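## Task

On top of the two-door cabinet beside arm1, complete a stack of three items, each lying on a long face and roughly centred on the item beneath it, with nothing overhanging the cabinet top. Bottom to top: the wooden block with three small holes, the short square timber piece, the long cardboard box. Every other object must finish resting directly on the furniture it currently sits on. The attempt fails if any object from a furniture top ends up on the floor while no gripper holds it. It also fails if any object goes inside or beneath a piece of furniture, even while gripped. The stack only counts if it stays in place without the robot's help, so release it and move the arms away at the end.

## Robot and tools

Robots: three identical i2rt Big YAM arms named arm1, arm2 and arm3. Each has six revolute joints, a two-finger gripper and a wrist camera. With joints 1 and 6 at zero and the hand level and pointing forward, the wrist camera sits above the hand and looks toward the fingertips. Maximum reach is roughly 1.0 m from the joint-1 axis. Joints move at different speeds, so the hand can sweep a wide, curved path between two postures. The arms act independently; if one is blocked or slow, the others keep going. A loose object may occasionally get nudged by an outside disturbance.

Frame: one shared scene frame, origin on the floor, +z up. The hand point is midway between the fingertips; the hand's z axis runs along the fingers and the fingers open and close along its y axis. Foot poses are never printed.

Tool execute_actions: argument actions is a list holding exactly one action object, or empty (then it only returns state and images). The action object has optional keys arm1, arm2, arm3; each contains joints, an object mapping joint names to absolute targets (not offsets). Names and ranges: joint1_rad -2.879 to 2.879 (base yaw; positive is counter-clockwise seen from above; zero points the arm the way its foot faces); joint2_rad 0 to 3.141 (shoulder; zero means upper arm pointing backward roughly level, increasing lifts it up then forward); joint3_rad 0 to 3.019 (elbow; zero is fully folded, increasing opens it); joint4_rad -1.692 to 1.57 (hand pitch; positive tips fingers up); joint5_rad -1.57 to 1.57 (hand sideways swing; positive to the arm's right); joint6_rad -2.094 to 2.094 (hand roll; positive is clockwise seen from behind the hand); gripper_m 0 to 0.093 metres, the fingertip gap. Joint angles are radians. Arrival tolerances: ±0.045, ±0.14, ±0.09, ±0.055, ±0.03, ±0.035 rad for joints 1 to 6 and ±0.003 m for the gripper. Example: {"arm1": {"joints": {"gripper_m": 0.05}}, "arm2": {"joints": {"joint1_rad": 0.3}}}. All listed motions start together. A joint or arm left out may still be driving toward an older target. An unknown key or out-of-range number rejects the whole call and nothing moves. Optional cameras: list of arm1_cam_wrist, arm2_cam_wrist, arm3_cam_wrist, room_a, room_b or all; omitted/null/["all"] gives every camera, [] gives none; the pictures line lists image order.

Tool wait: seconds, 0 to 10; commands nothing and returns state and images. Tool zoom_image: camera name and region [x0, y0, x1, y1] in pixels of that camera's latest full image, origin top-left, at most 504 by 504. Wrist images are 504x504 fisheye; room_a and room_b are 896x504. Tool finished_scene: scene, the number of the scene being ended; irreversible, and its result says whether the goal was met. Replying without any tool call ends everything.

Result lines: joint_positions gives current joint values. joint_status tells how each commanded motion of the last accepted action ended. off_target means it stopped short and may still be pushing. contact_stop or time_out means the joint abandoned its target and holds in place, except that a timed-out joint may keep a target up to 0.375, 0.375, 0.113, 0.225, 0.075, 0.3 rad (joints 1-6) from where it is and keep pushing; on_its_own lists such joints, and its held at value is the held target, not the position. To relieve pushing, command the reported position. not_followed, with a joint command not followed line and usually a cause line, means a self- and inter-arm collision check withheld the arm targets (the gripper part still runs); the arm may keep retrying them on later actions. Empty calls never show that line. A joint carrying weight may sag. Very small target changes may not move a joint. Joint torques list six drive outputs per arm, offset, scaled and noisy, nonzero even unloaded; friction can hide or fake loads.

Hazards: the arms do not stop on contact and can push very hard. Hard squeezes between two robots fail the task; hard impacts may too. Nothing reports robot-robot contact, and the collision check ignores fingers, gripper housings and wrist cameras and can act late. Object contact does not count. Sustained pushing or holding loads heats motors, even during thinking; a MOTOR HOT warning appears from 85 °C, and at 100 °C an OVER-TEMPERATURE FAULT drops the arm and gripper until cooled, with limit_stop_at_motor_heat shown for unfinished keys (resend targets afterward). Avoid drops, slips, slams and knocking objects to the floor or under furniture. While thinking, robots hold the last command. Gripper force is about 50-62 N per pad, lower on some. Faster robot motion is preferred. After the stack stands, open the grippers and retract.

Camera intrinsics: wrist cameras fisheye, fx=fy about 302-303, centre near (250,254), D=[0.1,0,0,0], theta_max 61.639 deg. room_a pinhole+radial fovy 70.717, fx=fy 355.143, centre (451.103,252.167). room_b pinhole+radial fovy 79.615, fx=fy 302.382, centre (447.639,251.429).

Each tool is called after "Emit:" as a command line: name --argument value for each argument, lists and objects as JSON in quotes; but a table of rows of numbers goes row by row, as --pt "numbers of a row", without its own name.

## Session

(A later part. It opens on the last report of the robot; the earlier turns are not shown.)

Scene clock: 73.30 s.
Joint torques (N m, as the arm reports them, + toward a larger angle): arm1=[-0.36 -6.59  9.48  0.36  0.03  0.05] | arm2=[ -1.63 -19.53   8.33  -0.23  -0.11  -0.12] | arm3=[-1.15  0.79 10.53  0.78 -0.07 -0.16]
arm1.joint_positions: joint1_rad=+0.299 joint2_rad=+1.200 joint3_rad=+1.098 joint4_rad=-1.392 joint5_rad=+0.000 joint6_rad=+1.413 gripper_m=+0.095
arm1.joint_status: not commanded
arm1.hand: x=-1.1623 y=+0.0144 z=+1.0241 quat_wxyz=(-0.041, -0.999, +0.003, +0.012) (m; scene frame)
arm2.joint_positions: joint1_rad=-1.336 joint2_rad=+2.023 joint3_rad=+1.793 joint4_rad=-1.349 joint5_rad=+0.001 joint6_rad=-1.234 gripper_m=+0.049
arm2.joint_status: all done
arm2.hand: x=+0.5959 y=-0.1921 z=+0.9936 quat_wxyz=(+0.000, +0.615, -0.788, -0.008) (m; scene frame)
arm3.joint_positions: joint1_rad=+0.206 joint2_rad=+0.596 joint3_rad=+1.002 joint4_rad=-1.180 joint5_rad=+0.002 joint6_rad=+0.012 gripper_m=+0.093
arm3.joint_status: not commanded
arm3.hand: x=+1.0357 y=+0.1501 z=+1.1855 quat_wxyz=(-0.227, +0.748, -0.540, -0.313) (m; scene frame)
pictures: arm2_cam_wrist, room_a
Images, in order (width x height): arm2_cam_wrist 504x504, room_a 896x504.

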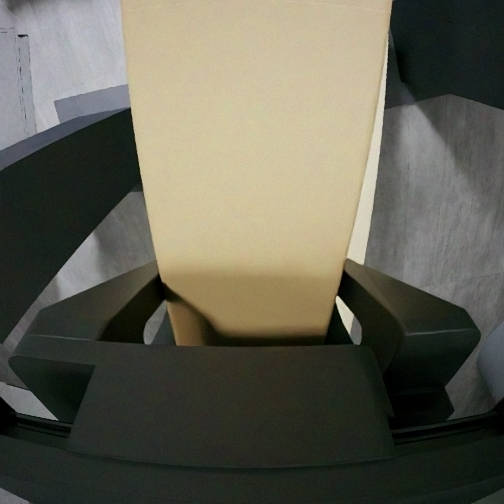

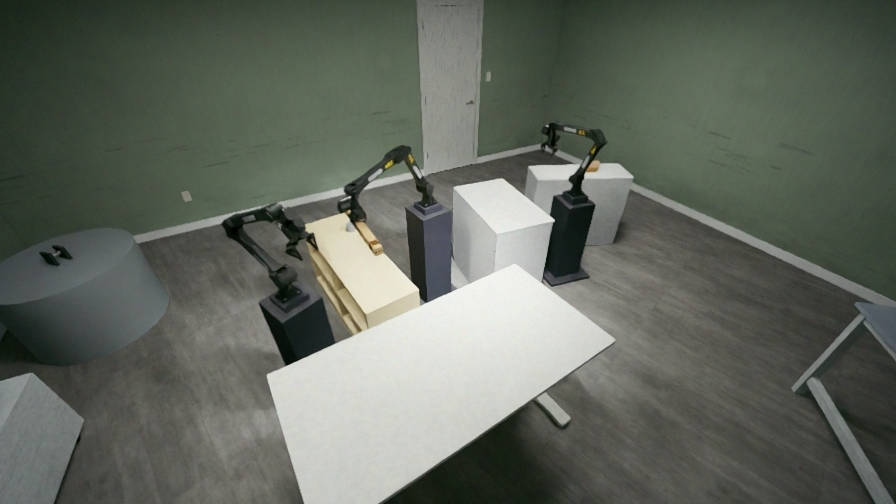

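Emit:
execute_actions --actions '[{"arm2":{"joints":{"joint1_rad":1.259,"joint6_rad":-1.60}}}]' --cameras '["arm2_cam_wrist","room_a","room_b","arm1_cam_wrist"]'

Scene clock: 80.97 s.
Joint torques (N m, as the arm reports them, + toward a larger angle): arm1=[-0.34 -6.54  9.48  0.36  0.03  0.05] | arm2=[ -2.23 -19.4    8.2   -0.26   0.06  -0.16] | arm3=[-1.18  0.74 10.5   0.79 -0.07 -0.16]
arm1.joint_positions: joint1_rad=+0.299 joint2_rad=+1.200 joint3_rad=+1.098 joint4_rad=-1.392 joint5_rad=+0.000 joint6_rad=+1.413 gripper_m=+0.095
arm1.joint_status: not commanded
arm1.hand: x=-1.1623 y=+0.0144 z=+1.0241 quat_wxyz=(-0.041, -0.999, +0.003, +0.012) (m; scene frame)
arm2.joint_positions: joint1_rad=+1.265 joint2_rad=+2.023 joint3_rad=+1.793 joint4_rad=-1.349 joint5_rad=-0.002 joint6_rad=-1.587 gripper_m=+0.049
arm2.joint_status: all done
arm2.hand: x=-0.5764 y=+0.0216 z=+0.9984 quat_wxyz=(-0.003, +0.843, +0.538, +0.005) (m; scene frame)
arm3.joint_positions: joint1_rad=+0.206 joint2_rad=+0.596 joint3_rad=+1.002 joint4_rad=-1.180 joint5_rad=+0.002 joint6_rad=+0.012 gripper_m=+0.093
arm3.joint_status: not commanded
arm3.hand: x=+1.0357 y=+0.1501 z=+1.1855 quat_wxyz=(-0.227, +0.748, -0.540, -0.313) (m; scene frame)
pictures: arm1_cam_wrist, arm2_cam_wrist, room_a, room_b
Images, in order (width x height): arm1_cam_wrist 504x504, arm2_cam_wrist 504x504, room_a 896x504, room_b 896x504.

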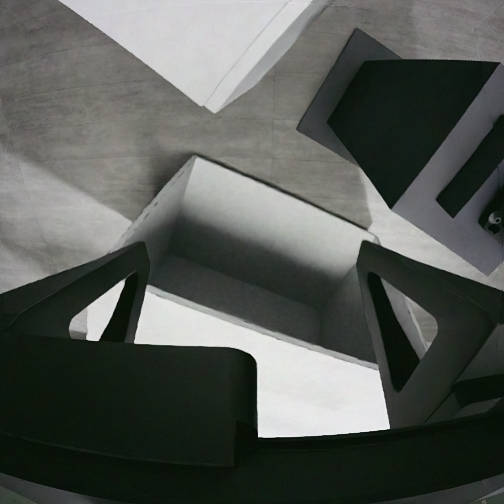

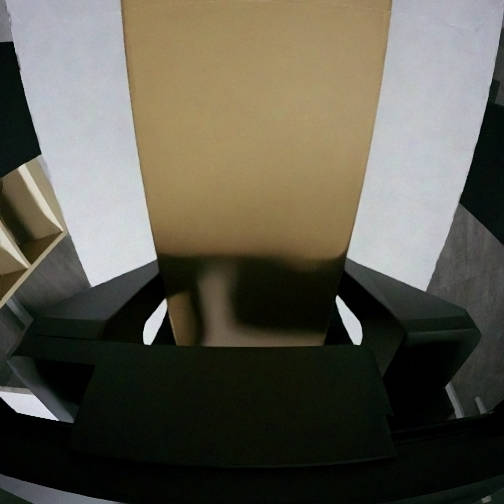

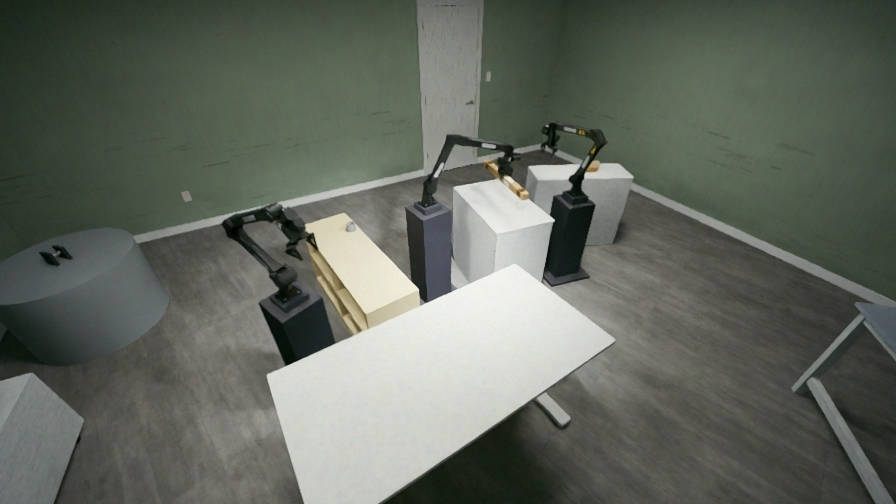

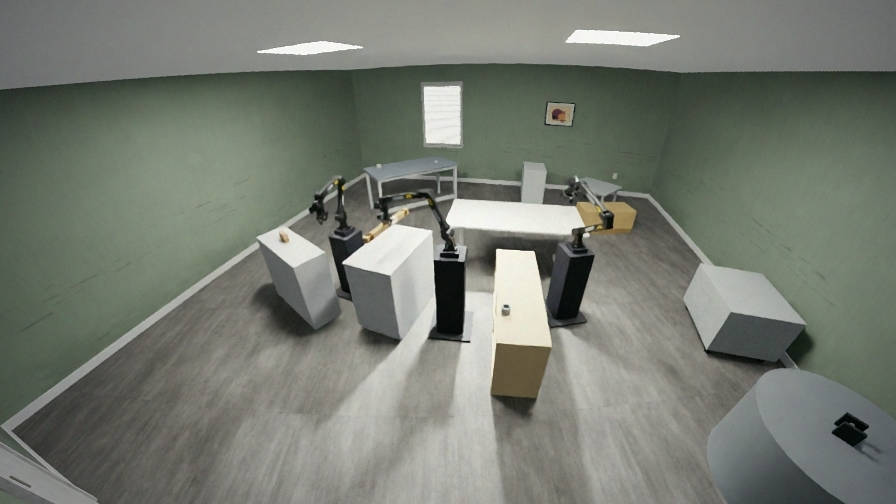

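Emit:
execute_actions --actions '[{"arm2":{"joints":{"joint2_rad":2.11,"joint3_rad":1.653,"joint4_rad":-1.127}}}]' --cameras '["arm2_cam_wrist","room_a","room_b"]'

Scene clock: 82.53 s.
Joint torques (N m, as the arm reports them, + toward a larger angle): arm1=[-0.38 -6.55  9.48  0.37  0.03  0.05] | arm2=[ -2.71 -21.27   6.95   0.57   0.06  -0.17] | arm3=[-1.16  0.77 10.52  0.77 -0.07 -0.16]
arm1.joint_positions: joint1_rad=+0.299 joint2_rad=+1.200 joint3_rad=+1.098 joint4_rad=-1.392 joint5_rad=+0.000 joint6_rad=+1.413 gripper_m=+0.095
arm1.joint_status: not commanded
arm1.hand: x=-1.1623 y=+0.0144 z=+1.0241 quat_wxyz=(-0.041, -0.999, +0.003, +0.012) (m; scene frame)
arm2.joint_positions: joint1_rad=+1.265 joint2_rad=+2.121 joint3_rad=+1.650 joint4_rad=-1.138 joint5_rad=-0.002 joint6_rad=-1.587 gripper_m=+0.049
arm2.joint_status: all done
arm2.hand: x=-0.5679 y=+0.0190 z=+0.8885 quat_wxyz=(+0.010, +0.843, +0.538, +0.013) (m; scene frame)
arm3.joint_positions: joint1_rad=+0.206 joint2_rad=+0.596 joint3_rad=+1.002 joint4_rad=-1.180 joint5_rad=+0.002 joint6_rad=+0.012 gripper_m=+0.093
arm3.joint_status: not commanded
arm3.hand: x=+1.0357 y=+0.1501 z=+1.1855 quat_wxyz=(-0.227, +0.748, -0.540, -0.313) (m; scene frame)
pictures: arm2_cam_wrist, room_a, room_b
Images, in order (width x height): arm2_cam_wrist 504x504, room_a 896x504, room_b 896x504.

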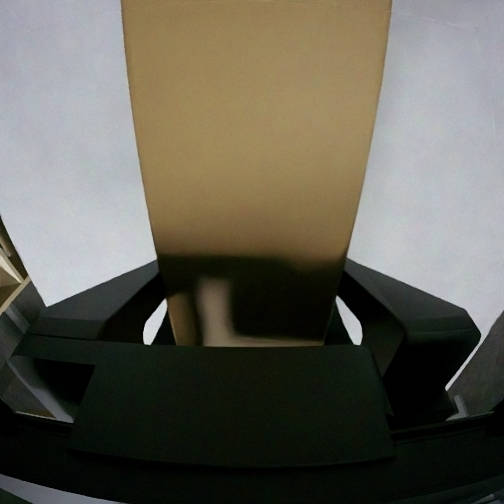

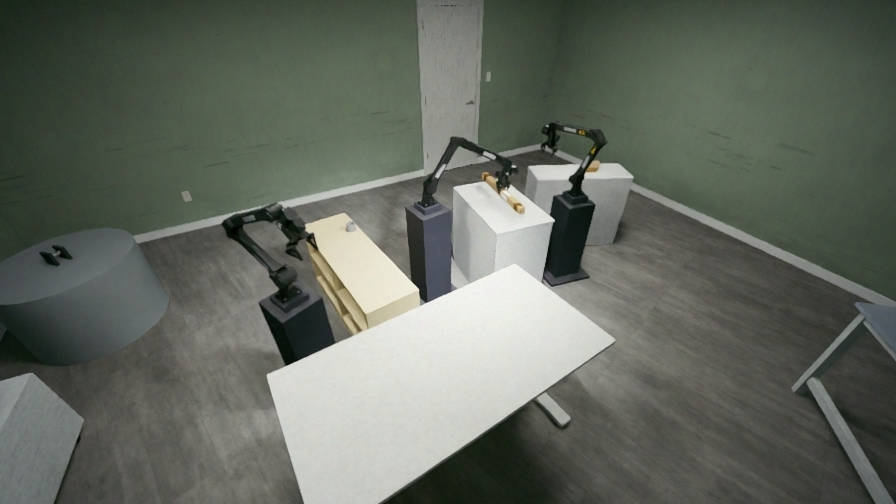

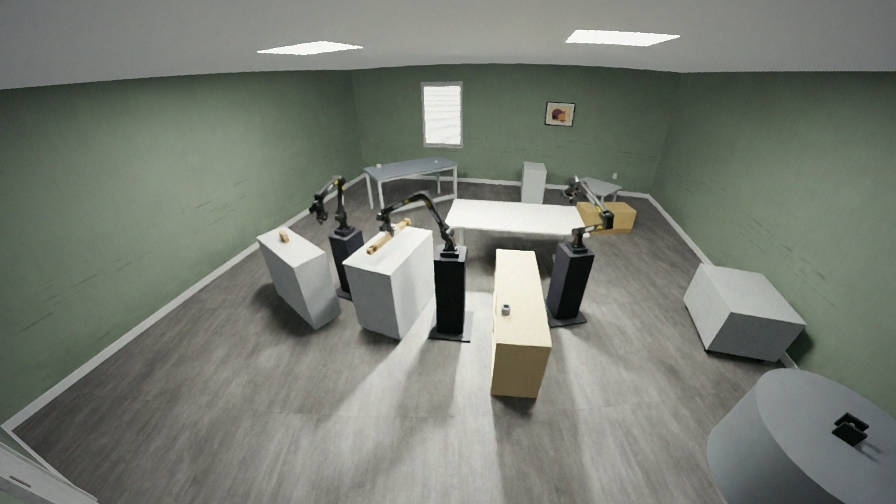

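Emit:
execute_actions --actions '[{"arm2":{"joints":{"joint2_rad":2.155,"joint3_rad":1.608,"joint4_rad":-1.035}}}]' --cameras '["arm2_cam_wrist","room_a","room_b"]'

Emit:
zoom_image --camera "room_a" --region '[430, 130, 600, 260]'

Scene clock: 83.97 s.
Joint torques (N m, as the arm reports them, + toward a larger angle): arm1=[-0.38 -6.56  9.49  0.37  0.03  0.05] | arm2=[ -2.74 -18.97   5.99   0.8    0.05  -0.16] | arm3=[-1.19  0.75 10.52  0.79 -0.07 -0.16]
arm1.joint_positions: joint1_rad=+0.299 joint2_rad=+1.200 joint3_rad=+1.098 joint4_rad=-1.392 joint5_rad=+0.000 joint6_rad=+1.413 gripper_m=+0.095
arm1.joint_status: not commanded
arm1.hand: x=-1.1623 y=+0.0144 z=+1.0241 quat_wxyz=(-0.041, -0.999, +0.003, +0.012) (m; scene frame)
arm2.joint_positions: joint1_rad=+1.265 joint2_rad=+2.137 joint3_rad=+1.618 joint4_rad=-1.047 joint5_rad=-0.002 joint6_rad=-1.587 gripper_m=+0.049
arm2.joint_status: all done
arm2.hand: x=-0.5738 y=+0.0221 z=+0.8683 quat_wxyz=(-0.008, +0.843, +0.538, +0.001) (m; scene frame)
arm3.joint_positions: joint1_rad=+0.206 joint2_rad=+0.596 joint3_rad=+1.002 joint4_rad=-1.180 joint5_rad=+0.002 joint6_rad=+0.012 gripper_m=+0.093
arm3.joint_status: not commanded
arm3.hand: x=+1.0357 y=+0.1501 z=+1.1855 quat_wxyz=(-0.227, +0.748, -0.540, -0.313) (m; scene frame)
pictures: arm2_cam_wrist, room_a, room_b
Images, in order (width x height): arm2_cam_wrist 504x504, room_a 896x504, room_b 896x504.

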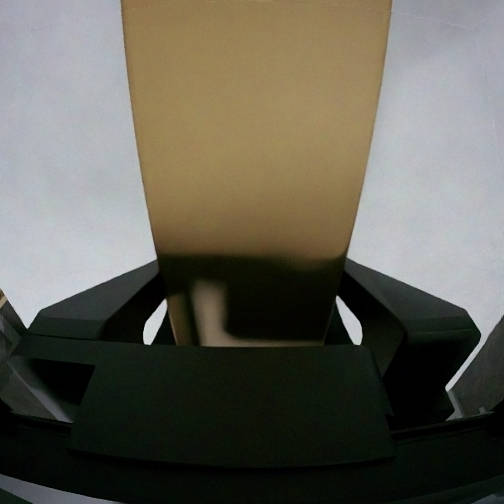

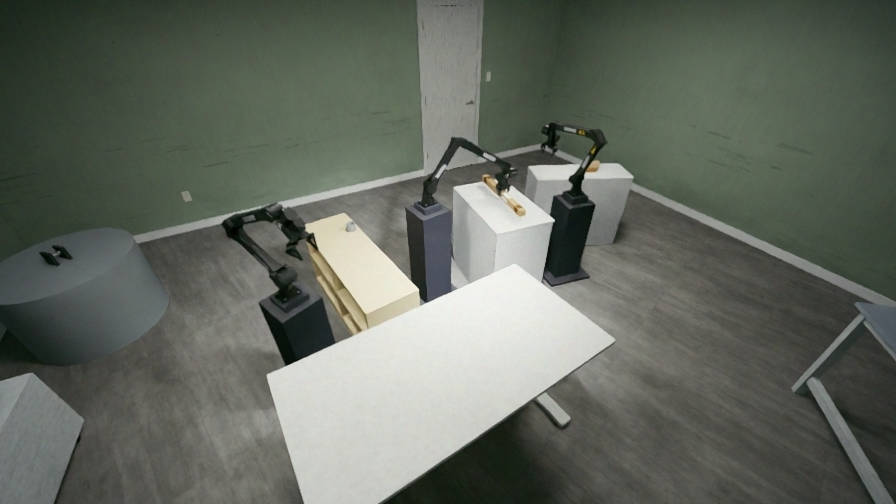

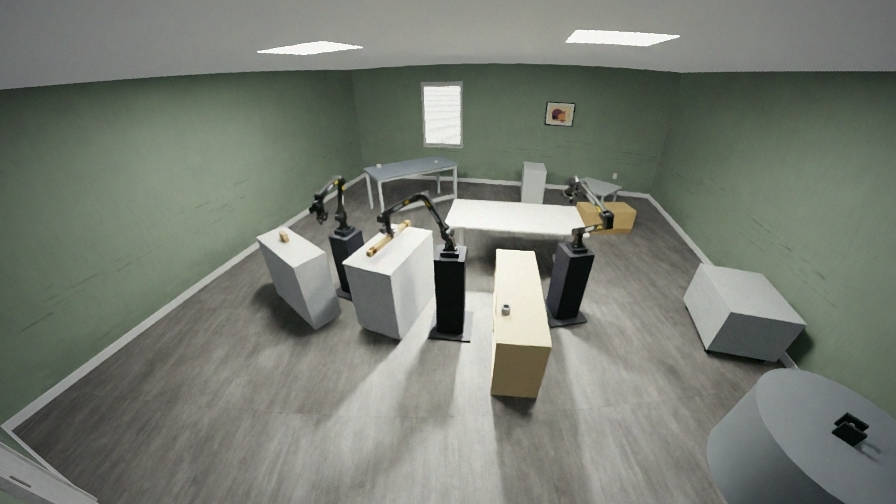

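Region (430, 130, 600, 260) of room_a's 896x504 image, scaled by 2.965, with more detail than that image has; it fills the top 385 rows of this view, and the rest is white.

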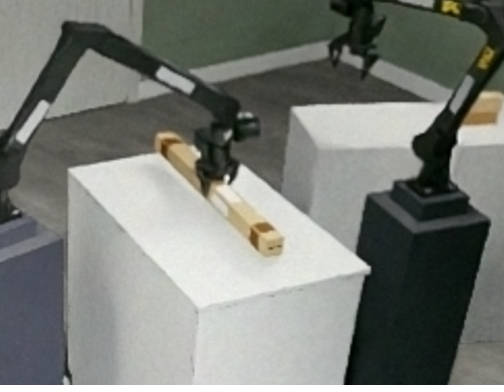

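Emit:
execute_actions --actions '[{"arm2":{"joints":{"joint2_rad":2.175,"joint4_rad":-1.02}}}]' --cameras '["arm2_cam_wrist","room_a"]'

Emit:
zoom_image --camera "room_a" --region '[430, 130, 600, 260]'

Scene clock: 85.00 s.
Joint torques (N m, as the arm reports them, + toward a larger angle): arm1=[-0.36 -6.57  9.48  0.37  0.03  0.05] | arm2=[ -2.64 -18.48   5.87   0.77   0.04  -0.16] | arm3=[-1.16  0.77 10.53  0.78 -0.07 -0.16]
arm1.joint_positions: joint1_rad=+0.299 joint2_rad=+1.200 joint3_rad=+1.098 joint4_rad=-1.392 joint5_rad=+0.000 joint6_rad=+1.413 gripper_m=+0.095
arm1.joint_status: not commanded
arm1.hand: x=-1.1623 y=+0.0144 z=+1.0241 quat_wxyz=(-0.041, -0.999, +0.003, +0.012) (m; scene frame)
arm2.joint_positions: joint1_rad=+1.265 joint2_rad=+2.154 joint3_rad=+1.618 joint4_rad=-1.032 joint5_rad=-0.002 joint6_rad=-1.587 gripper_m=+0.049
arm2.joint_status: all done
arm2.hand: x=-0.5746 y=+0.0226 z=+0.8579 quat_wxyz=(-0.007, +0.843, +0.538, +0.002) (m; scene frame)
arm3.joint_positions: joint1_rad=+0.206 joint2_rad=+0.596 joint3_rad=+1.002 joint4_rad=-1.180 joint5_rad=+0.002 joint6_rad=+0.012 gripper_m=+0.093
arm3.joint_status: not commanded
arm3.hand: x=+1.0357 y=+0.1501 z=+1.1855 quat_wxyz=(-0.227, +0.748, -0.540, -0.313) (m; scene frame)
pictures: arm2_cam_wrist, room_a
Images, in order (width x height): arm2_cam_wrist 504x504, room_a 896x504.

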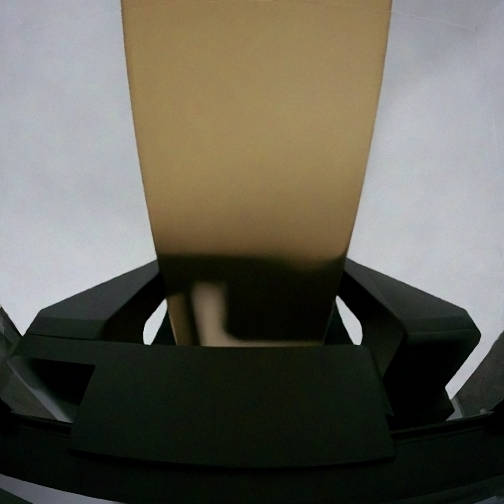

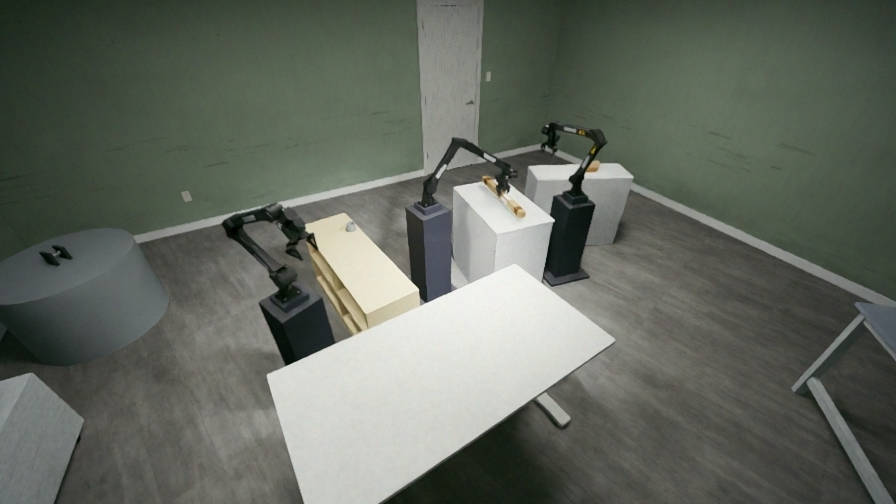

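Region (430, 130, 600, 260) of room_a's 896x504 image, scaled by 2.965, with more detail than that image has; it fills the top 385 rows of this view, and the rest is white.

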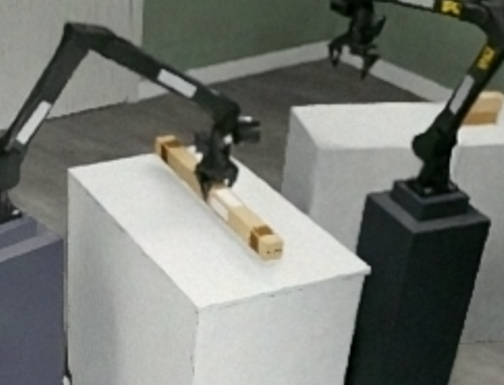

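Emit:
execute_actions --actions '[{"arm2":{"joints":{"joint2_rad":2.215,"joint4_rad":-0.975}}}]' --cameras '["arm2_cam_wrist","room_a"]'

Emit:
zoom_image --camera "room_a" --region '[430, 130, 600, 260]'

Scene clock: 87.37 s.
Joint torques (N m, as the arm reports them, + toward a larger angle): arm1=[-0.36 -6.57  9.49  0.37  0.03  0.05] | arm2=[ -2.6  -19.51   5.7    0.82   0.05  -0.16] | arm3=[-1.13  0.73 10.53  0.77 -0.07 -0.16]
arm1.joint_positions: joint1_rad=+0.299 joint2_rad=+1.200 joint3_rad=+1.098 joint4_rad=-1.392 joint5_rad=+0.000 joint6_rad=+1.413 gripper_m=+0.095
arm1.joint_status: not commanded
arm1.hand: x=-1.1623 y=+0.0144 z=+1.0241 quat_wxyz=(-0.041, -0.999, +0.003, +0.012) (m; scene frame)
arm2.joint_positions: joint1_rad=+1.265 joint2_rad=+2.202 joint3_rad=+1.618 joint4_rad=-0.986 joint5_rad=-0.002 joint6_rad=-1.587 gripper_m=+0.049
arm2.joint_status: all done
arm2.hand: x=-0.5772 y=+0.0242 z=+0.8295 quat_wxyz=(-0.006, +0.843, +0.538, +0.002) (m; scene frame)
arm3.joint_positions: joint1_rad=+0.206 joint2_rad=+0.596 joint3_rad=+1.002 joint4_rad=-1.180 joint5_rad=+0.002 joint6_rad=+0.012 gripper_m=+0.093
arm3.joint_status: not commanded
arm3.hand: x=+1.0357 y=+0.1501 z=+1.1855 quat_wxyz=(-0.227, +0.748, -0.540, -0.313) (m; scene frame)
pictures: arm2_cam_wrist, room_a
Images, in order (width x height): arm2_cam_wrist 504x504, room_a 896x504.

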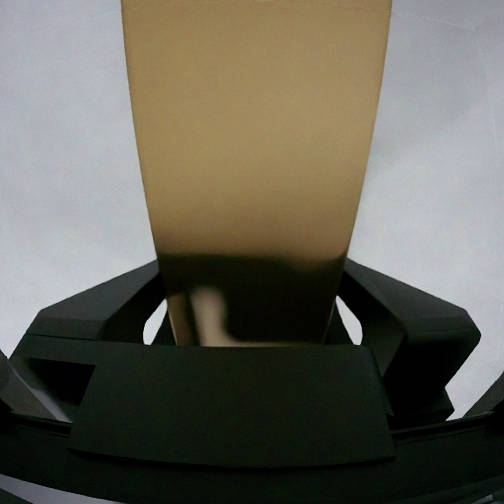

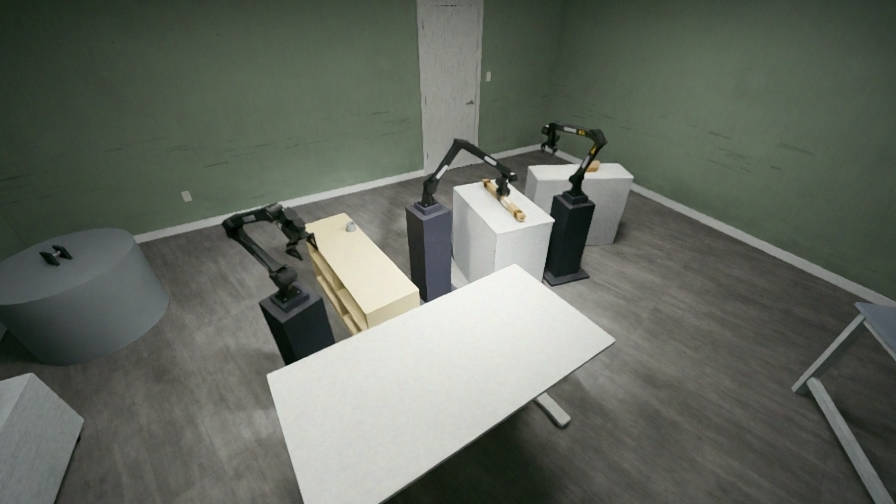

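Region (430, 130, 600, 260) of room_a's 896x504 image, scaled by 2.965, with more detail than that image has; it fills the top 385 rows of this view, and the rest is white.

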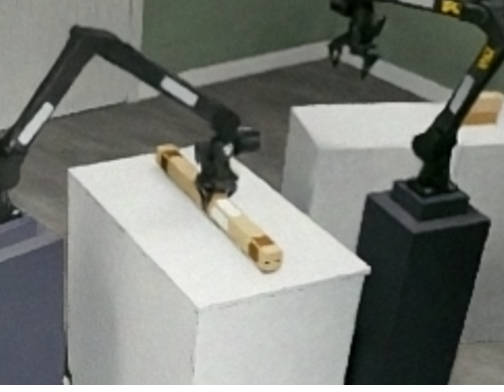

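Emit:
execute_actions --actions '[{"arm2":{"joints":{"joint2_rad":2.262,"joint4_rad":-0.927}}}]' --cameras '["arm2_cam_wrist","room_a"]'

Emit:
zoom_image --camera "room_a" --region '[430, 130, 600, 260]'

Scene clock: 88.30 s.
Joint torques (N m, as the arm reports them, + toward a larger angle): arm1=[-0.35 -6.55  9.48  0.37  0.03  0.05] | arm2=[ -2.53 -18.57   5.56   0.8    0.04  -0.16] | arm3=[-1.17  0.76 10.52  0.78 -0.07 -0.15]
arm1.joint_positions: joint1_rad=+0.299 joint2_rad=+1.200 joint3_rad=+1.098 joint4_rad=-1.392 joint5_rad=+0.000 joint6_rad=+1.413 gripper_m=+0.095
arm1.joint_status: not commanded
arm1.hand: x=-1.1623 y=+0.0144 z=+1.0241 quat_wxyz=(-0.041, -0.999, +0.003, +0.012) (m; scene frame)
arm2.joint_positions: joint1_rad=+1.265 joint2_rad=+2.234 joint3_rad=+1.618 joint4_rad=-0.939 joint5_rad=-0.002 joint6_rad=-1.588 gripper_m=+0.049
arm2.joint_status: all done
arm2.hand: x=-0.5819 y=+0.0268 z=+0.8102 quat_wxyz=(-0.013, +0.842, +0.539, -0.002) (m; scene frame)
arm3.joint_positions: joint1_rad=+0.206 joint2_rad=+0.596 joint3_rad=+1.002 joint4_rad=-1.180 joint5_rad=+0.002 joint6_rad=+0.012 gripper_m=+0.093
arm3.joint_status: not commanded
arm3.hand: x=+1.0357 y=+0.1501 z=+1.1855 quat_wxyz=(-0.227, +0.748, -0.540, -0.313) (m; scene frame)
pictures: arm2_cam_wrist, room_a
Images, in order (width x height): arm2_cam_wrist 504x504, room_a 896x504.

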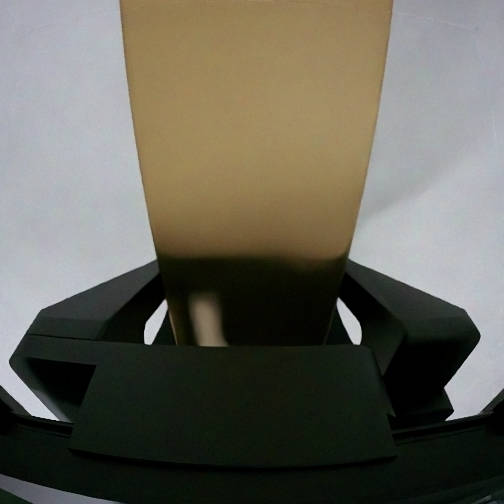

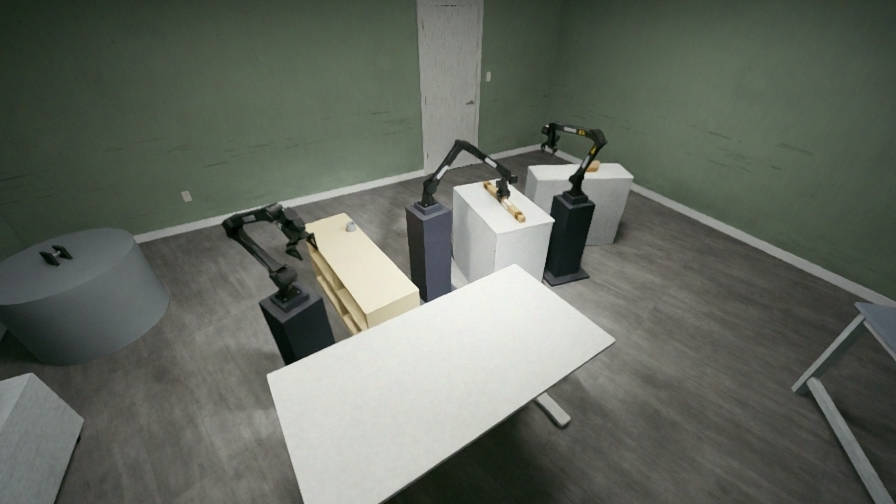

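Region (430, 130, 600, 260) of room_a's 896x504 image, scaled by 2.965, with more detail than that image has; it fills the top 385 rows of this view, and the rest is white.

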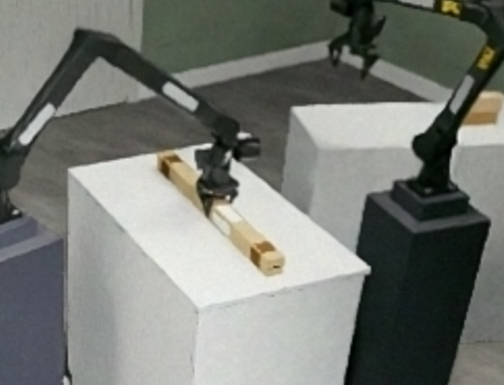

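Emit:
execute_actions --actions '[{"arm2":{"joints":{"joint2_rad":2.285,"joint4_rad":-0.915}}}]' --cameras '["arm2_cam_wrist","room_a"]'

Emit:
zoom_image --camera "room_a" --region '[430, 130, 600, 260]'

Scene clock: 89.17 s.
Joint torques (N m, as the arm reports them, + toward a larger angle): arm1=[-0.34 -6.54  9.48  0.37  0.03  0.05] | arm2=[ -2.63 -16.74   5.54   1.32   0.04  -0.15] | arm3=[-1.17  0.75 10.52  0.79 -0.07 -0.15]
arm1.joint_positions: joint1_rad=+0.299 joint2_rad=+1.200 joint3_rad=+1.098 joint4_rad=-1.392 joint5_rad=+0.000 joint6_rad=+1.413 gripper_m=+0.095
arm1.joint_status: not commanded
arm1.hand: x=-1.1623 y=+0.0144 z=+1.0241 quat_wxyz=(-0.041, -0.999, +0.003, +0.012) (m; scene frame)
arm2.joint_positions: joint1_rad=+1.265 joint2_rad=+2.234 joint3_rad=+1.618 joint4_rad=-0.938 joint5_rad=-0.002 joint6_rad=-1.588 gripper_m=+0.049
arm2.joint_status: all done
arm2.hand: x=-0.5820 y=+0.0268 z=+0.8102 quat_wxyz=(-0.013, +0.842, +0.539, -0.002) (m; scene frame)
arm3.joint_positions: joint1_rad=+0.206 joint2_rad=+0.596 joint3_rad=+1.002 joint4_rad=-1.180 joint5_rad=+0.002 joint6_rad=+0.012 gripper_m=+0.093
arm3.joint_status: not commanded
arm3.hand: x=+1.0357 y=+0.1501 z=+1.1855 quat_wxyz=(-0.227, +0.748, -0.540, -0.313) (m; scene frame)
pictures: arm2_cam_wrist, room_a
Images, in order (width x height): arm2_cam_wrist 504x504, room_a 896x504.

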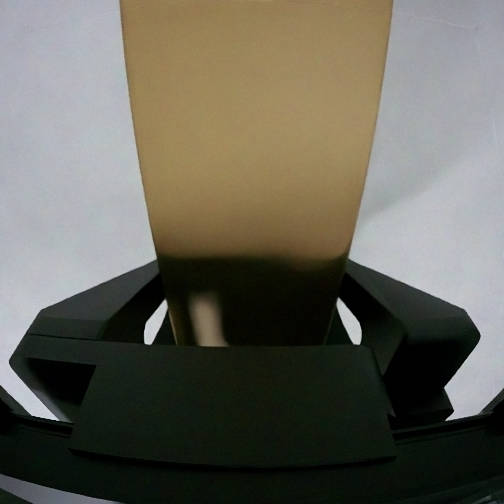

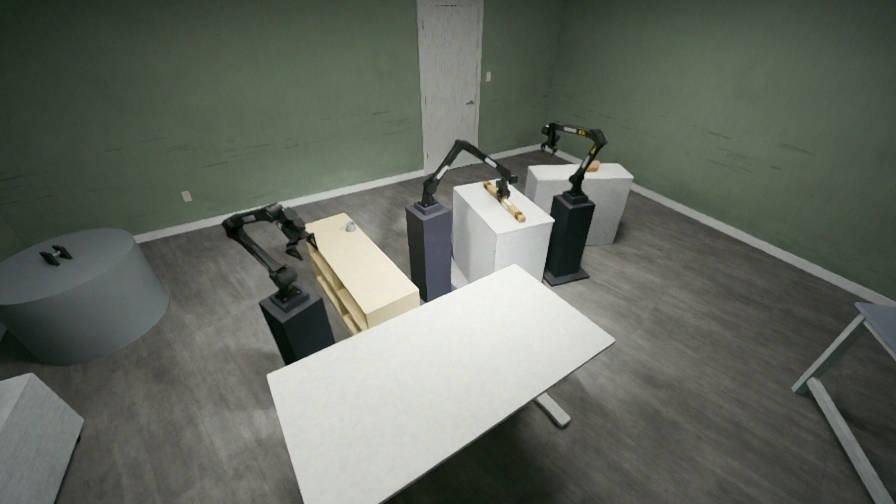

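Region (430, 130, 600, 260) of room_a's 896x504 image, scaled by 2.965, with more detail than that image has; it fills the top 385 rows of this view, and the rest is white.

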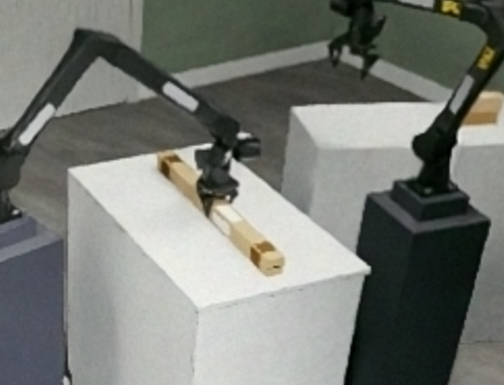

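Emit:
execute_actions --actions '[{"arm2":{"joints":{"joint2_rad":2.24,"joint4_rad":-0.938,"gripper_m":0.093}}}]' --cameras '["arm2_cam_wrist"]'

Scene clock: 90.00 s.
Joint torques (N m, as the arm reports them, + toward a larger angle): arm1=[-0.34 -6.54  9.48  0.37  0.03  0.05] | arm2=[ -2.57 -20.38   5.64   0.27   0.05  -0.17] | arm3=[-1.14  0.7  10.53  0.77 -0.07 -0.16]
arm1.joint_positions: joint1_rad=+0.299 joint2_rad=+1.200 joint3_rad=+1.098 joint4_rad=-1.392 joint5_rad=+0.000 joint6_rad=+1.413 gripper_m=+0.095
arm1.joint_status: not commanded
arm1.hand: x=-1.1623 y=+0.0144 z=+1.0241 quat_wxyz=(-0.041, -0.999, +0.003, +0.012) (m; scene frame)
arm2.joint_positions: joint1_rad=+1.265 joint2_rad=+2.234 joint3_rad=+1.617 joint4_rad=-0.938 joint5_rad=-0.002 joint6_rad=-1.588 gripper_m=+0.093
arm2.joint_status: all done
arm2.hand: x=-0.5816 y=+0.0266 z=+0.8099 quat_wxyz=(-0.012, +0.843, +0.539, -0.001) (m; scene frame)
arm3.joint_positions: joint1_rad=+0.206 joint2_rad=+0.596 joint3_rad=+1.002 joint4_rad=-1.180 joint5_rad=+0.002 joint6_rad=+0.012 gripper_m=+0.093
arm3.joint_status: not commanded
arm3.hand: x=+1.0357 y=+0.1501 z=+1.1855 quat_wxyz=(-0.227, +0.748, -0.540, -0.313) (m; scene frame)
pictures: arm2_cam_wrist
Images, in order (width x height): arm2_cam_wrist 504x504.

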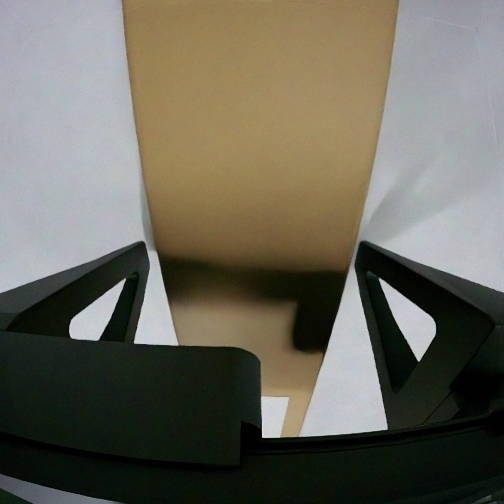

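Emit:
execute_actions --actions '[{"arm2":{"joints":{"joint2_rad":2.1,"joint4_rad":-1.075}}}]' --cameras '["arm2_cam_wrist","room_a"]'

Scene clock: 92.63 s.
Joint torques (N m, as the arm reports them, + toward a larger angle): arm1=[-0.36 -6.57  9.48  0.37  0.03  0.05] | arm2=[ -2.77 -18.6    6.75  -0.22   0.04  -0.15] | arm3=[-1.15  0.75 10.53  0.78 -0.07 -0.16]
arm1.joint_positions: joint1_rad=+0.299 joint2_rad=+1.200 joint3_rad=+1.098 joint4_rad=-1.392 joint5_rad=+0.000 joint6_rad=+1.413 gripper_m=+0.095
arm1.joint_status: not commanded
arm1.hand: x=-1.1623 y=+0.0144 z=+1.0241 quat_wxyz=(-0.041, -0.999, +0.003, +0.012) (m; scene frame)
arm2.joint_positions: joint1_rad=+1.265 joint2_rad=+2.087 joint3_rad=+1.611 joint4_rad=-1.065 joint5_rad=-0.002 joint6_rad=-1.588 gripper_m=+0.093
arm2.joint_status: all done
arm2.hand: x=-0.5732 y=+0.0214 z=+0.8952 quat_wxyz=(-0.019, +0.842, +0.539, -0.005) (m; scene frame)
arm3.joint_positions: joint1_rad=+0.206 joint2_rad=+0.596 joint3_rad=+1.002 joint4_rad=-1.180 joint5_rad=+0.002 joint6_rad=+0.012 gripper_m=+0.093
arm3.joint_status: not commanded
arm3.hand: x=+1.0357 y=+0.1501 z=+1.1855 quat_wxyz=(-0.227, +0.748, -0.540, -0.313) (m; scene frame)
pictures: arm2_cam_wrist, room_a
Images, in order (width x height): arm2_cam_wrist 504x504, room_a 896x504.

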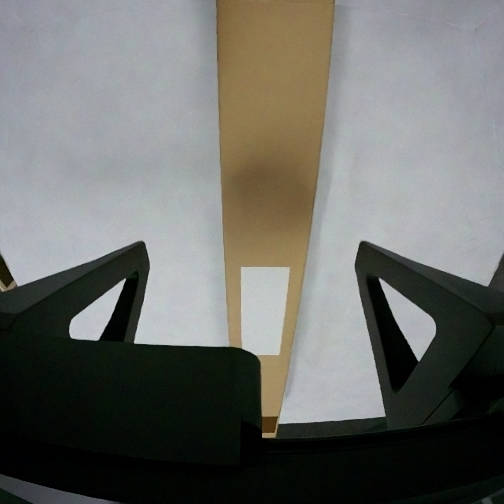

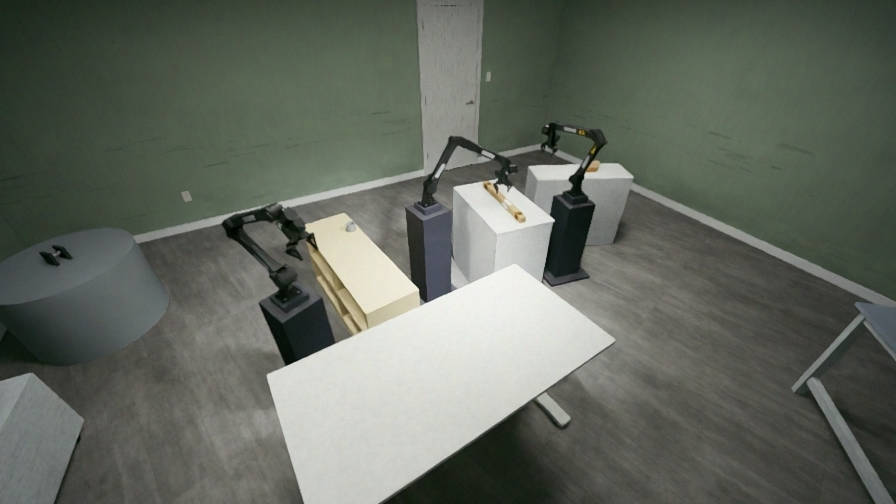

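Emit:
execute_actions --actions '[{"arm2":{"joints":{"joint1_rad":-0.1,"joint2_rad":1.2,"joint3_rad":1.1,"joint4_rad":-1.4}},"arm1":{"joints":{"joint1_rad":1.468,"joint2_rad":2.022,"joint3_rad":1.826,"joint4_rad":-1.386,"joint6_rad":1.44,"gripper_m":0.093}}}]' --cameras '["arm1_cam_wrist","room_a","room_b"]'

Scene clock: 95.77 s.
Joint torques (N m, as the arm reports them, + toward a larger angle): arm1=[ -0.65 -20.47  13.3    0.1    0.08   0.06] | arm2=[-1.68 -7.56  6.79 -0.06 -0.04 -0.16] | arm3=[-1.17  0.74 10.52  0.77 -0.07 -0.16]
arm1.joint_positions: joint1_rad=+1.468 joint2_rad=+2.040 joint3_rad=+1.773 joint4_rad=-1.381 joint5_rad=-0.001 joint6_rad=+1.424 gripper_m=+0.093
arm1.joint_status: all done
arm1.hand: x=-0.5978 y=+0.0319 z=+0.8845 quat_wxyz=(+0.036, -0.838, -0.544, +0.022) (m; scene frame)
arm2.joint_positions: joint1_rad=-0.100 joint2_rad=+1.197 joint3_rad=+1.115 joint4_rad=-1.390 joint5_rad=+0.000 joint6_rad=-1.588 gripper_m=+0.093
arm2.joint_status: all done
arm2.hand: x=+0.0656 y=+0.0919 z=+1.1216 quat_wxyz=(-0.056, +0.992, -0.113, +0.005) (m; scene frame)
arm3.joint_positions: joint1_rad=+0.206 joint2_rad=+0.596 joint3_rad=+1.002 joint4_rad=-1.180 joint5_rad=+0.002 joint6_rad=+0.012 gripper_m=+0.093
arm3.joint_status: not commanded
arm3.hand: x=+1.0357 y=+0.1501 z=+1.1855 quat_wxyz=(-0.227, +0.748, -0.540, -0.313) (m; scene frame)
pictures: arm1_cam_wrist, room_a, room_b
Images, in order (width x height): arm1_cam_wrist 504x504, room_a 896x504, room_b 896x504.

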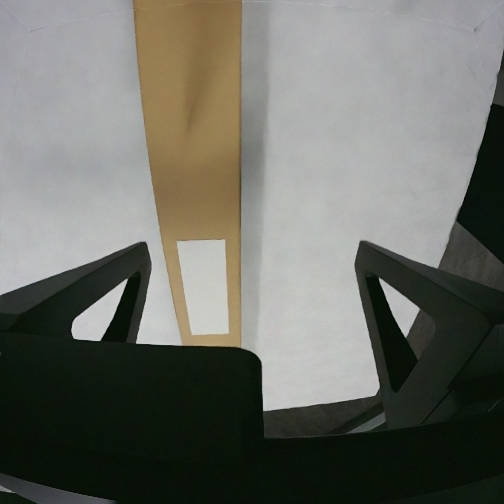

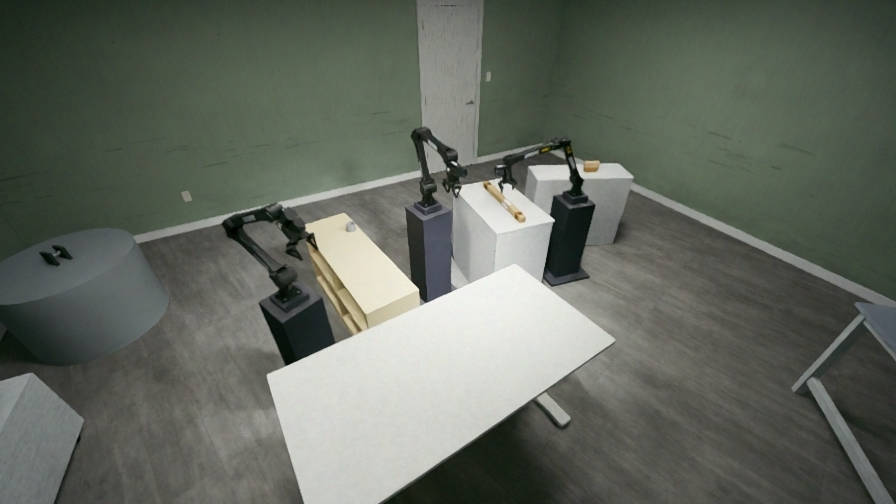

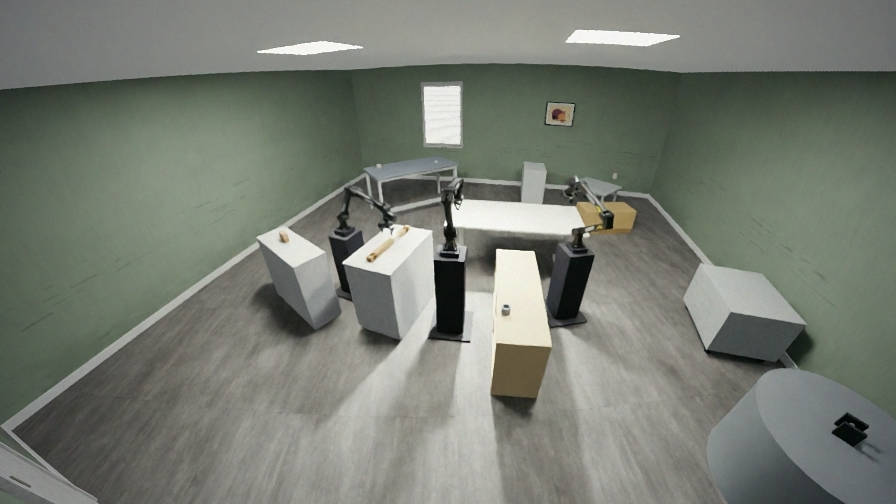

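Emit:
execute_actions --actions '[{"arm1":{"joints":{"joint2_rad":2.066,"joint3_rad":1.755,"joint4_rad":-1.275}}}]' --cameras '["arm1_cam_wrist"]'

Scene clock: 97.00 s.
Joint torques (N m, as the arm reports them, + toward a larger angle): arm1=[ -0.55 -19.17   8.58   0.94   0.08   0.05] | arm2=[-2.14 -7.58  6.85 -0.09 -0.04 -0.16] | arm3=[-1.18  0.79 10.51  0.76 -0.07 -0.16]
arm1.joint_positions: joint1_rad=+1.468 joint2_rad=+2.065 joint3_rad=+1.757 joint4_rad=-1.285 joint5_rad=-0.001 joint6_rad=+1.424 gripper_m=+0.093
arm1.joint_status: all done
arm1.hand: x=-0.5841 y=+0.0229 z=+0.8630 quat_wxyz=(+0.011, -0.839, -0.544, +0.011) (m; scene frame)
arm2.joint_positions: joint1_rad=-0.100 joint2_rad=+1.197 joint3_rad=+1.115 joint4_rad=-1.390 joint5_rad=+0.000 joint6_rad=-1.588 gripper_m=+0.093
arm2.joint_status: not commanded
arm2.hand: x=+0.0656 y=+0.0919 z=+1.1216 quat_wxyz=(-0.056, +0.992, -0.113, +0.005) (m; scene frame)
arm3.joint_positions: joint1_rad=+0.206 joint2_rad=+0.596 joint3_rad=+1.002 joint4_rad=-1.180 joint5_rad=+0.002 joint6_rad=+0.012 gripper_m=+0.093
arm3.joint_status: not commanded
arm3.hand: x=+1.0357 y=+0.1501 z=+1.1855 quat_wxyz=(-0.227, +0.748, -0.540, -0.313) (m; scene frame)
pictures: arm1_cam_wrist
Images, in order (width x height): arm1_cam_wrist 504x504.

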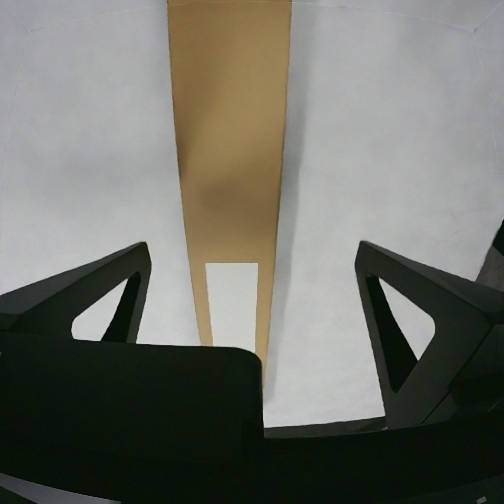

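Emit:
execute_actions --actions '[]' --cameras '["room_a","room_b","arm2_cam_wrist"]'

Emit:
zoom_image --camera "room_a" --region '[470, 160, 550, 240]'

Emit:
zoom_image --camera "room_b" --region '[340, 190, 440, 290]'

Scene clock: 99.93 s.
Joint torques (N m, as the arm reports them, + toward a larger angle): arm1=[ -0.55 -19.28   8.58   0.93   0.08   0.05] | arm2=[-1.88 -7.38  6.88 -0.11 -0.05 -0.16] | arm3=[-1.16  0.8  10.53  0.79 -0.07 -0.15]
arm1.joint_positions: joint1_rad=+1.468 joint2_rad=+2.065 joint3_rad=+1.757 joint4_rad=-1.285 joint5_rad=-0.001 joint6_rad=+1.424 gripper_m=+0.093
arm1.joint_status: all done
arm1.hand: x=-0.5841 y=+0.0229 z=+0.8630 quat_wxyz=(+0.011, -0.839, -0.544, +0.011) (m; scene frame)
arm2.joint_positions: joint1_rad=-0.100 joint2_rad=+1.197 joint3_rad=+1.115 joint4_rad=-1.390 joint5_rad=+0.000 joint6_rad=-1.588 gripper_m=+0.093
arm2.joint_status: not commanded
arm2.hand: x=+0.0656 y=+0.0919 z=+1.1216 quat_wxyz=(-0.056, +0.992, -0.113, +0.005) (m; scene frame)
arm3.joint_positions: joint1_rad=+0.206 joint2_rad=+0.596 joint3_rad=+1.002 joint4_rad=-1.180 joint5_rad=+0.002 joint6_rad=+0.012 gripper_m=+0.093
arm3.joint_status: not commanded
arm3.hand: x=+1.0357 y=+0.1501 z=+1.1855 quat_wxyz=(-0.227, +0.748, -0.540, -0.313) (m; scene frame)
pictures: arm2_cam_wrist, room_a, room_b
Images, in order (width x height): arm2_cam_wrist 504x504, room_a 896x504, room_b 896x504.

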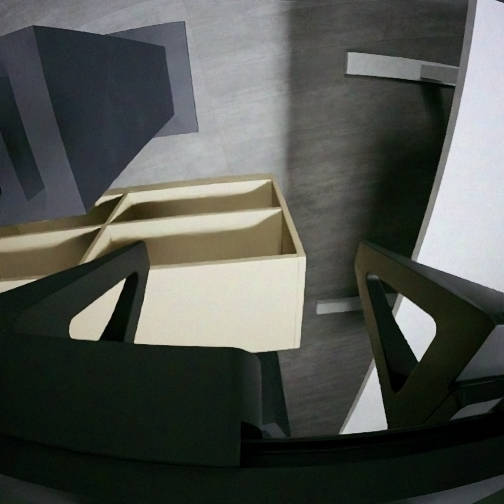

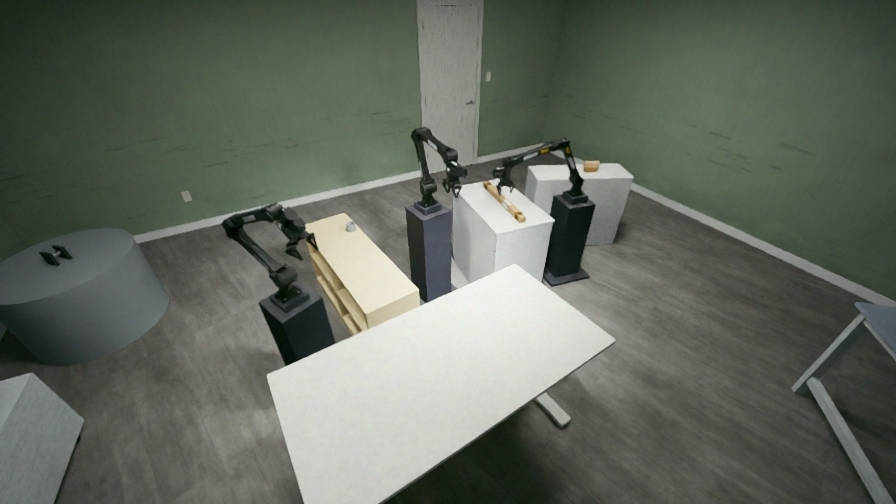

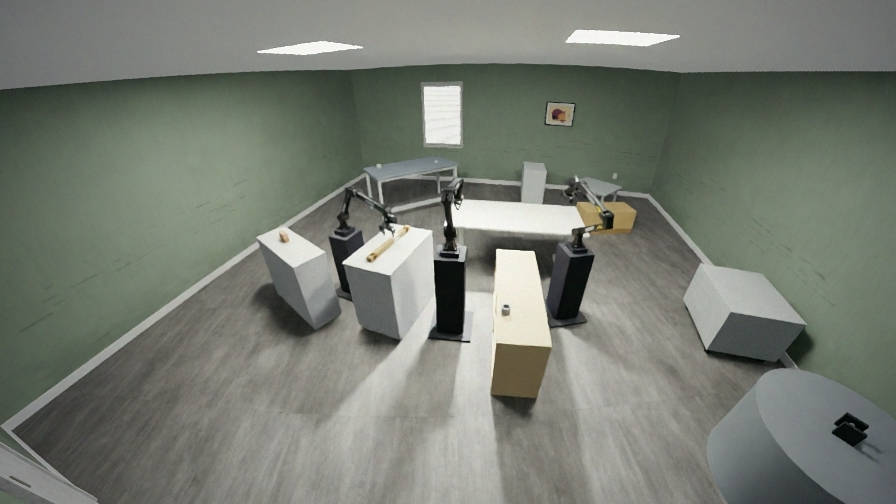

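Region (470, 160, 550, 240) of room_a's 896x504 image, scaled by 6.300, with more detail than that image has.

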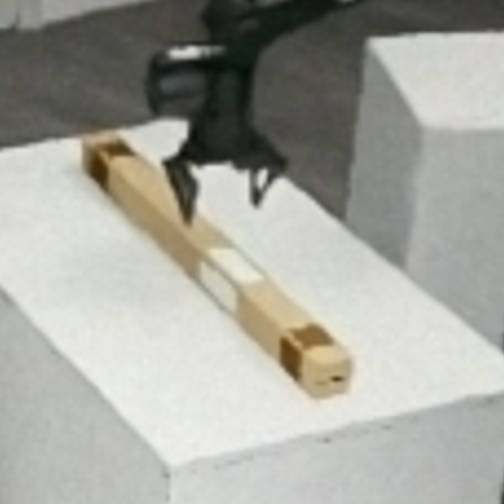

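Region (340, 190, 440, 290) of room_b's 896x504 image, scaled by 5.040, with more detail than that image has.

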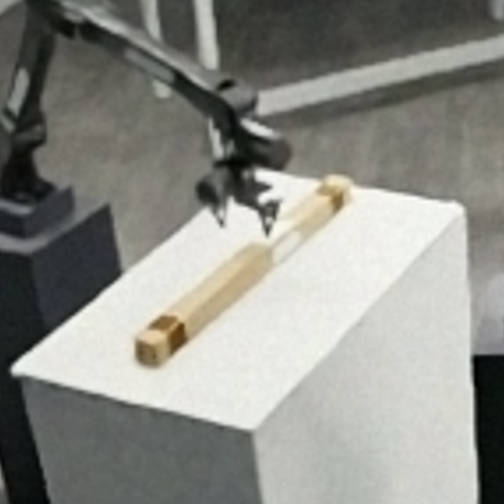

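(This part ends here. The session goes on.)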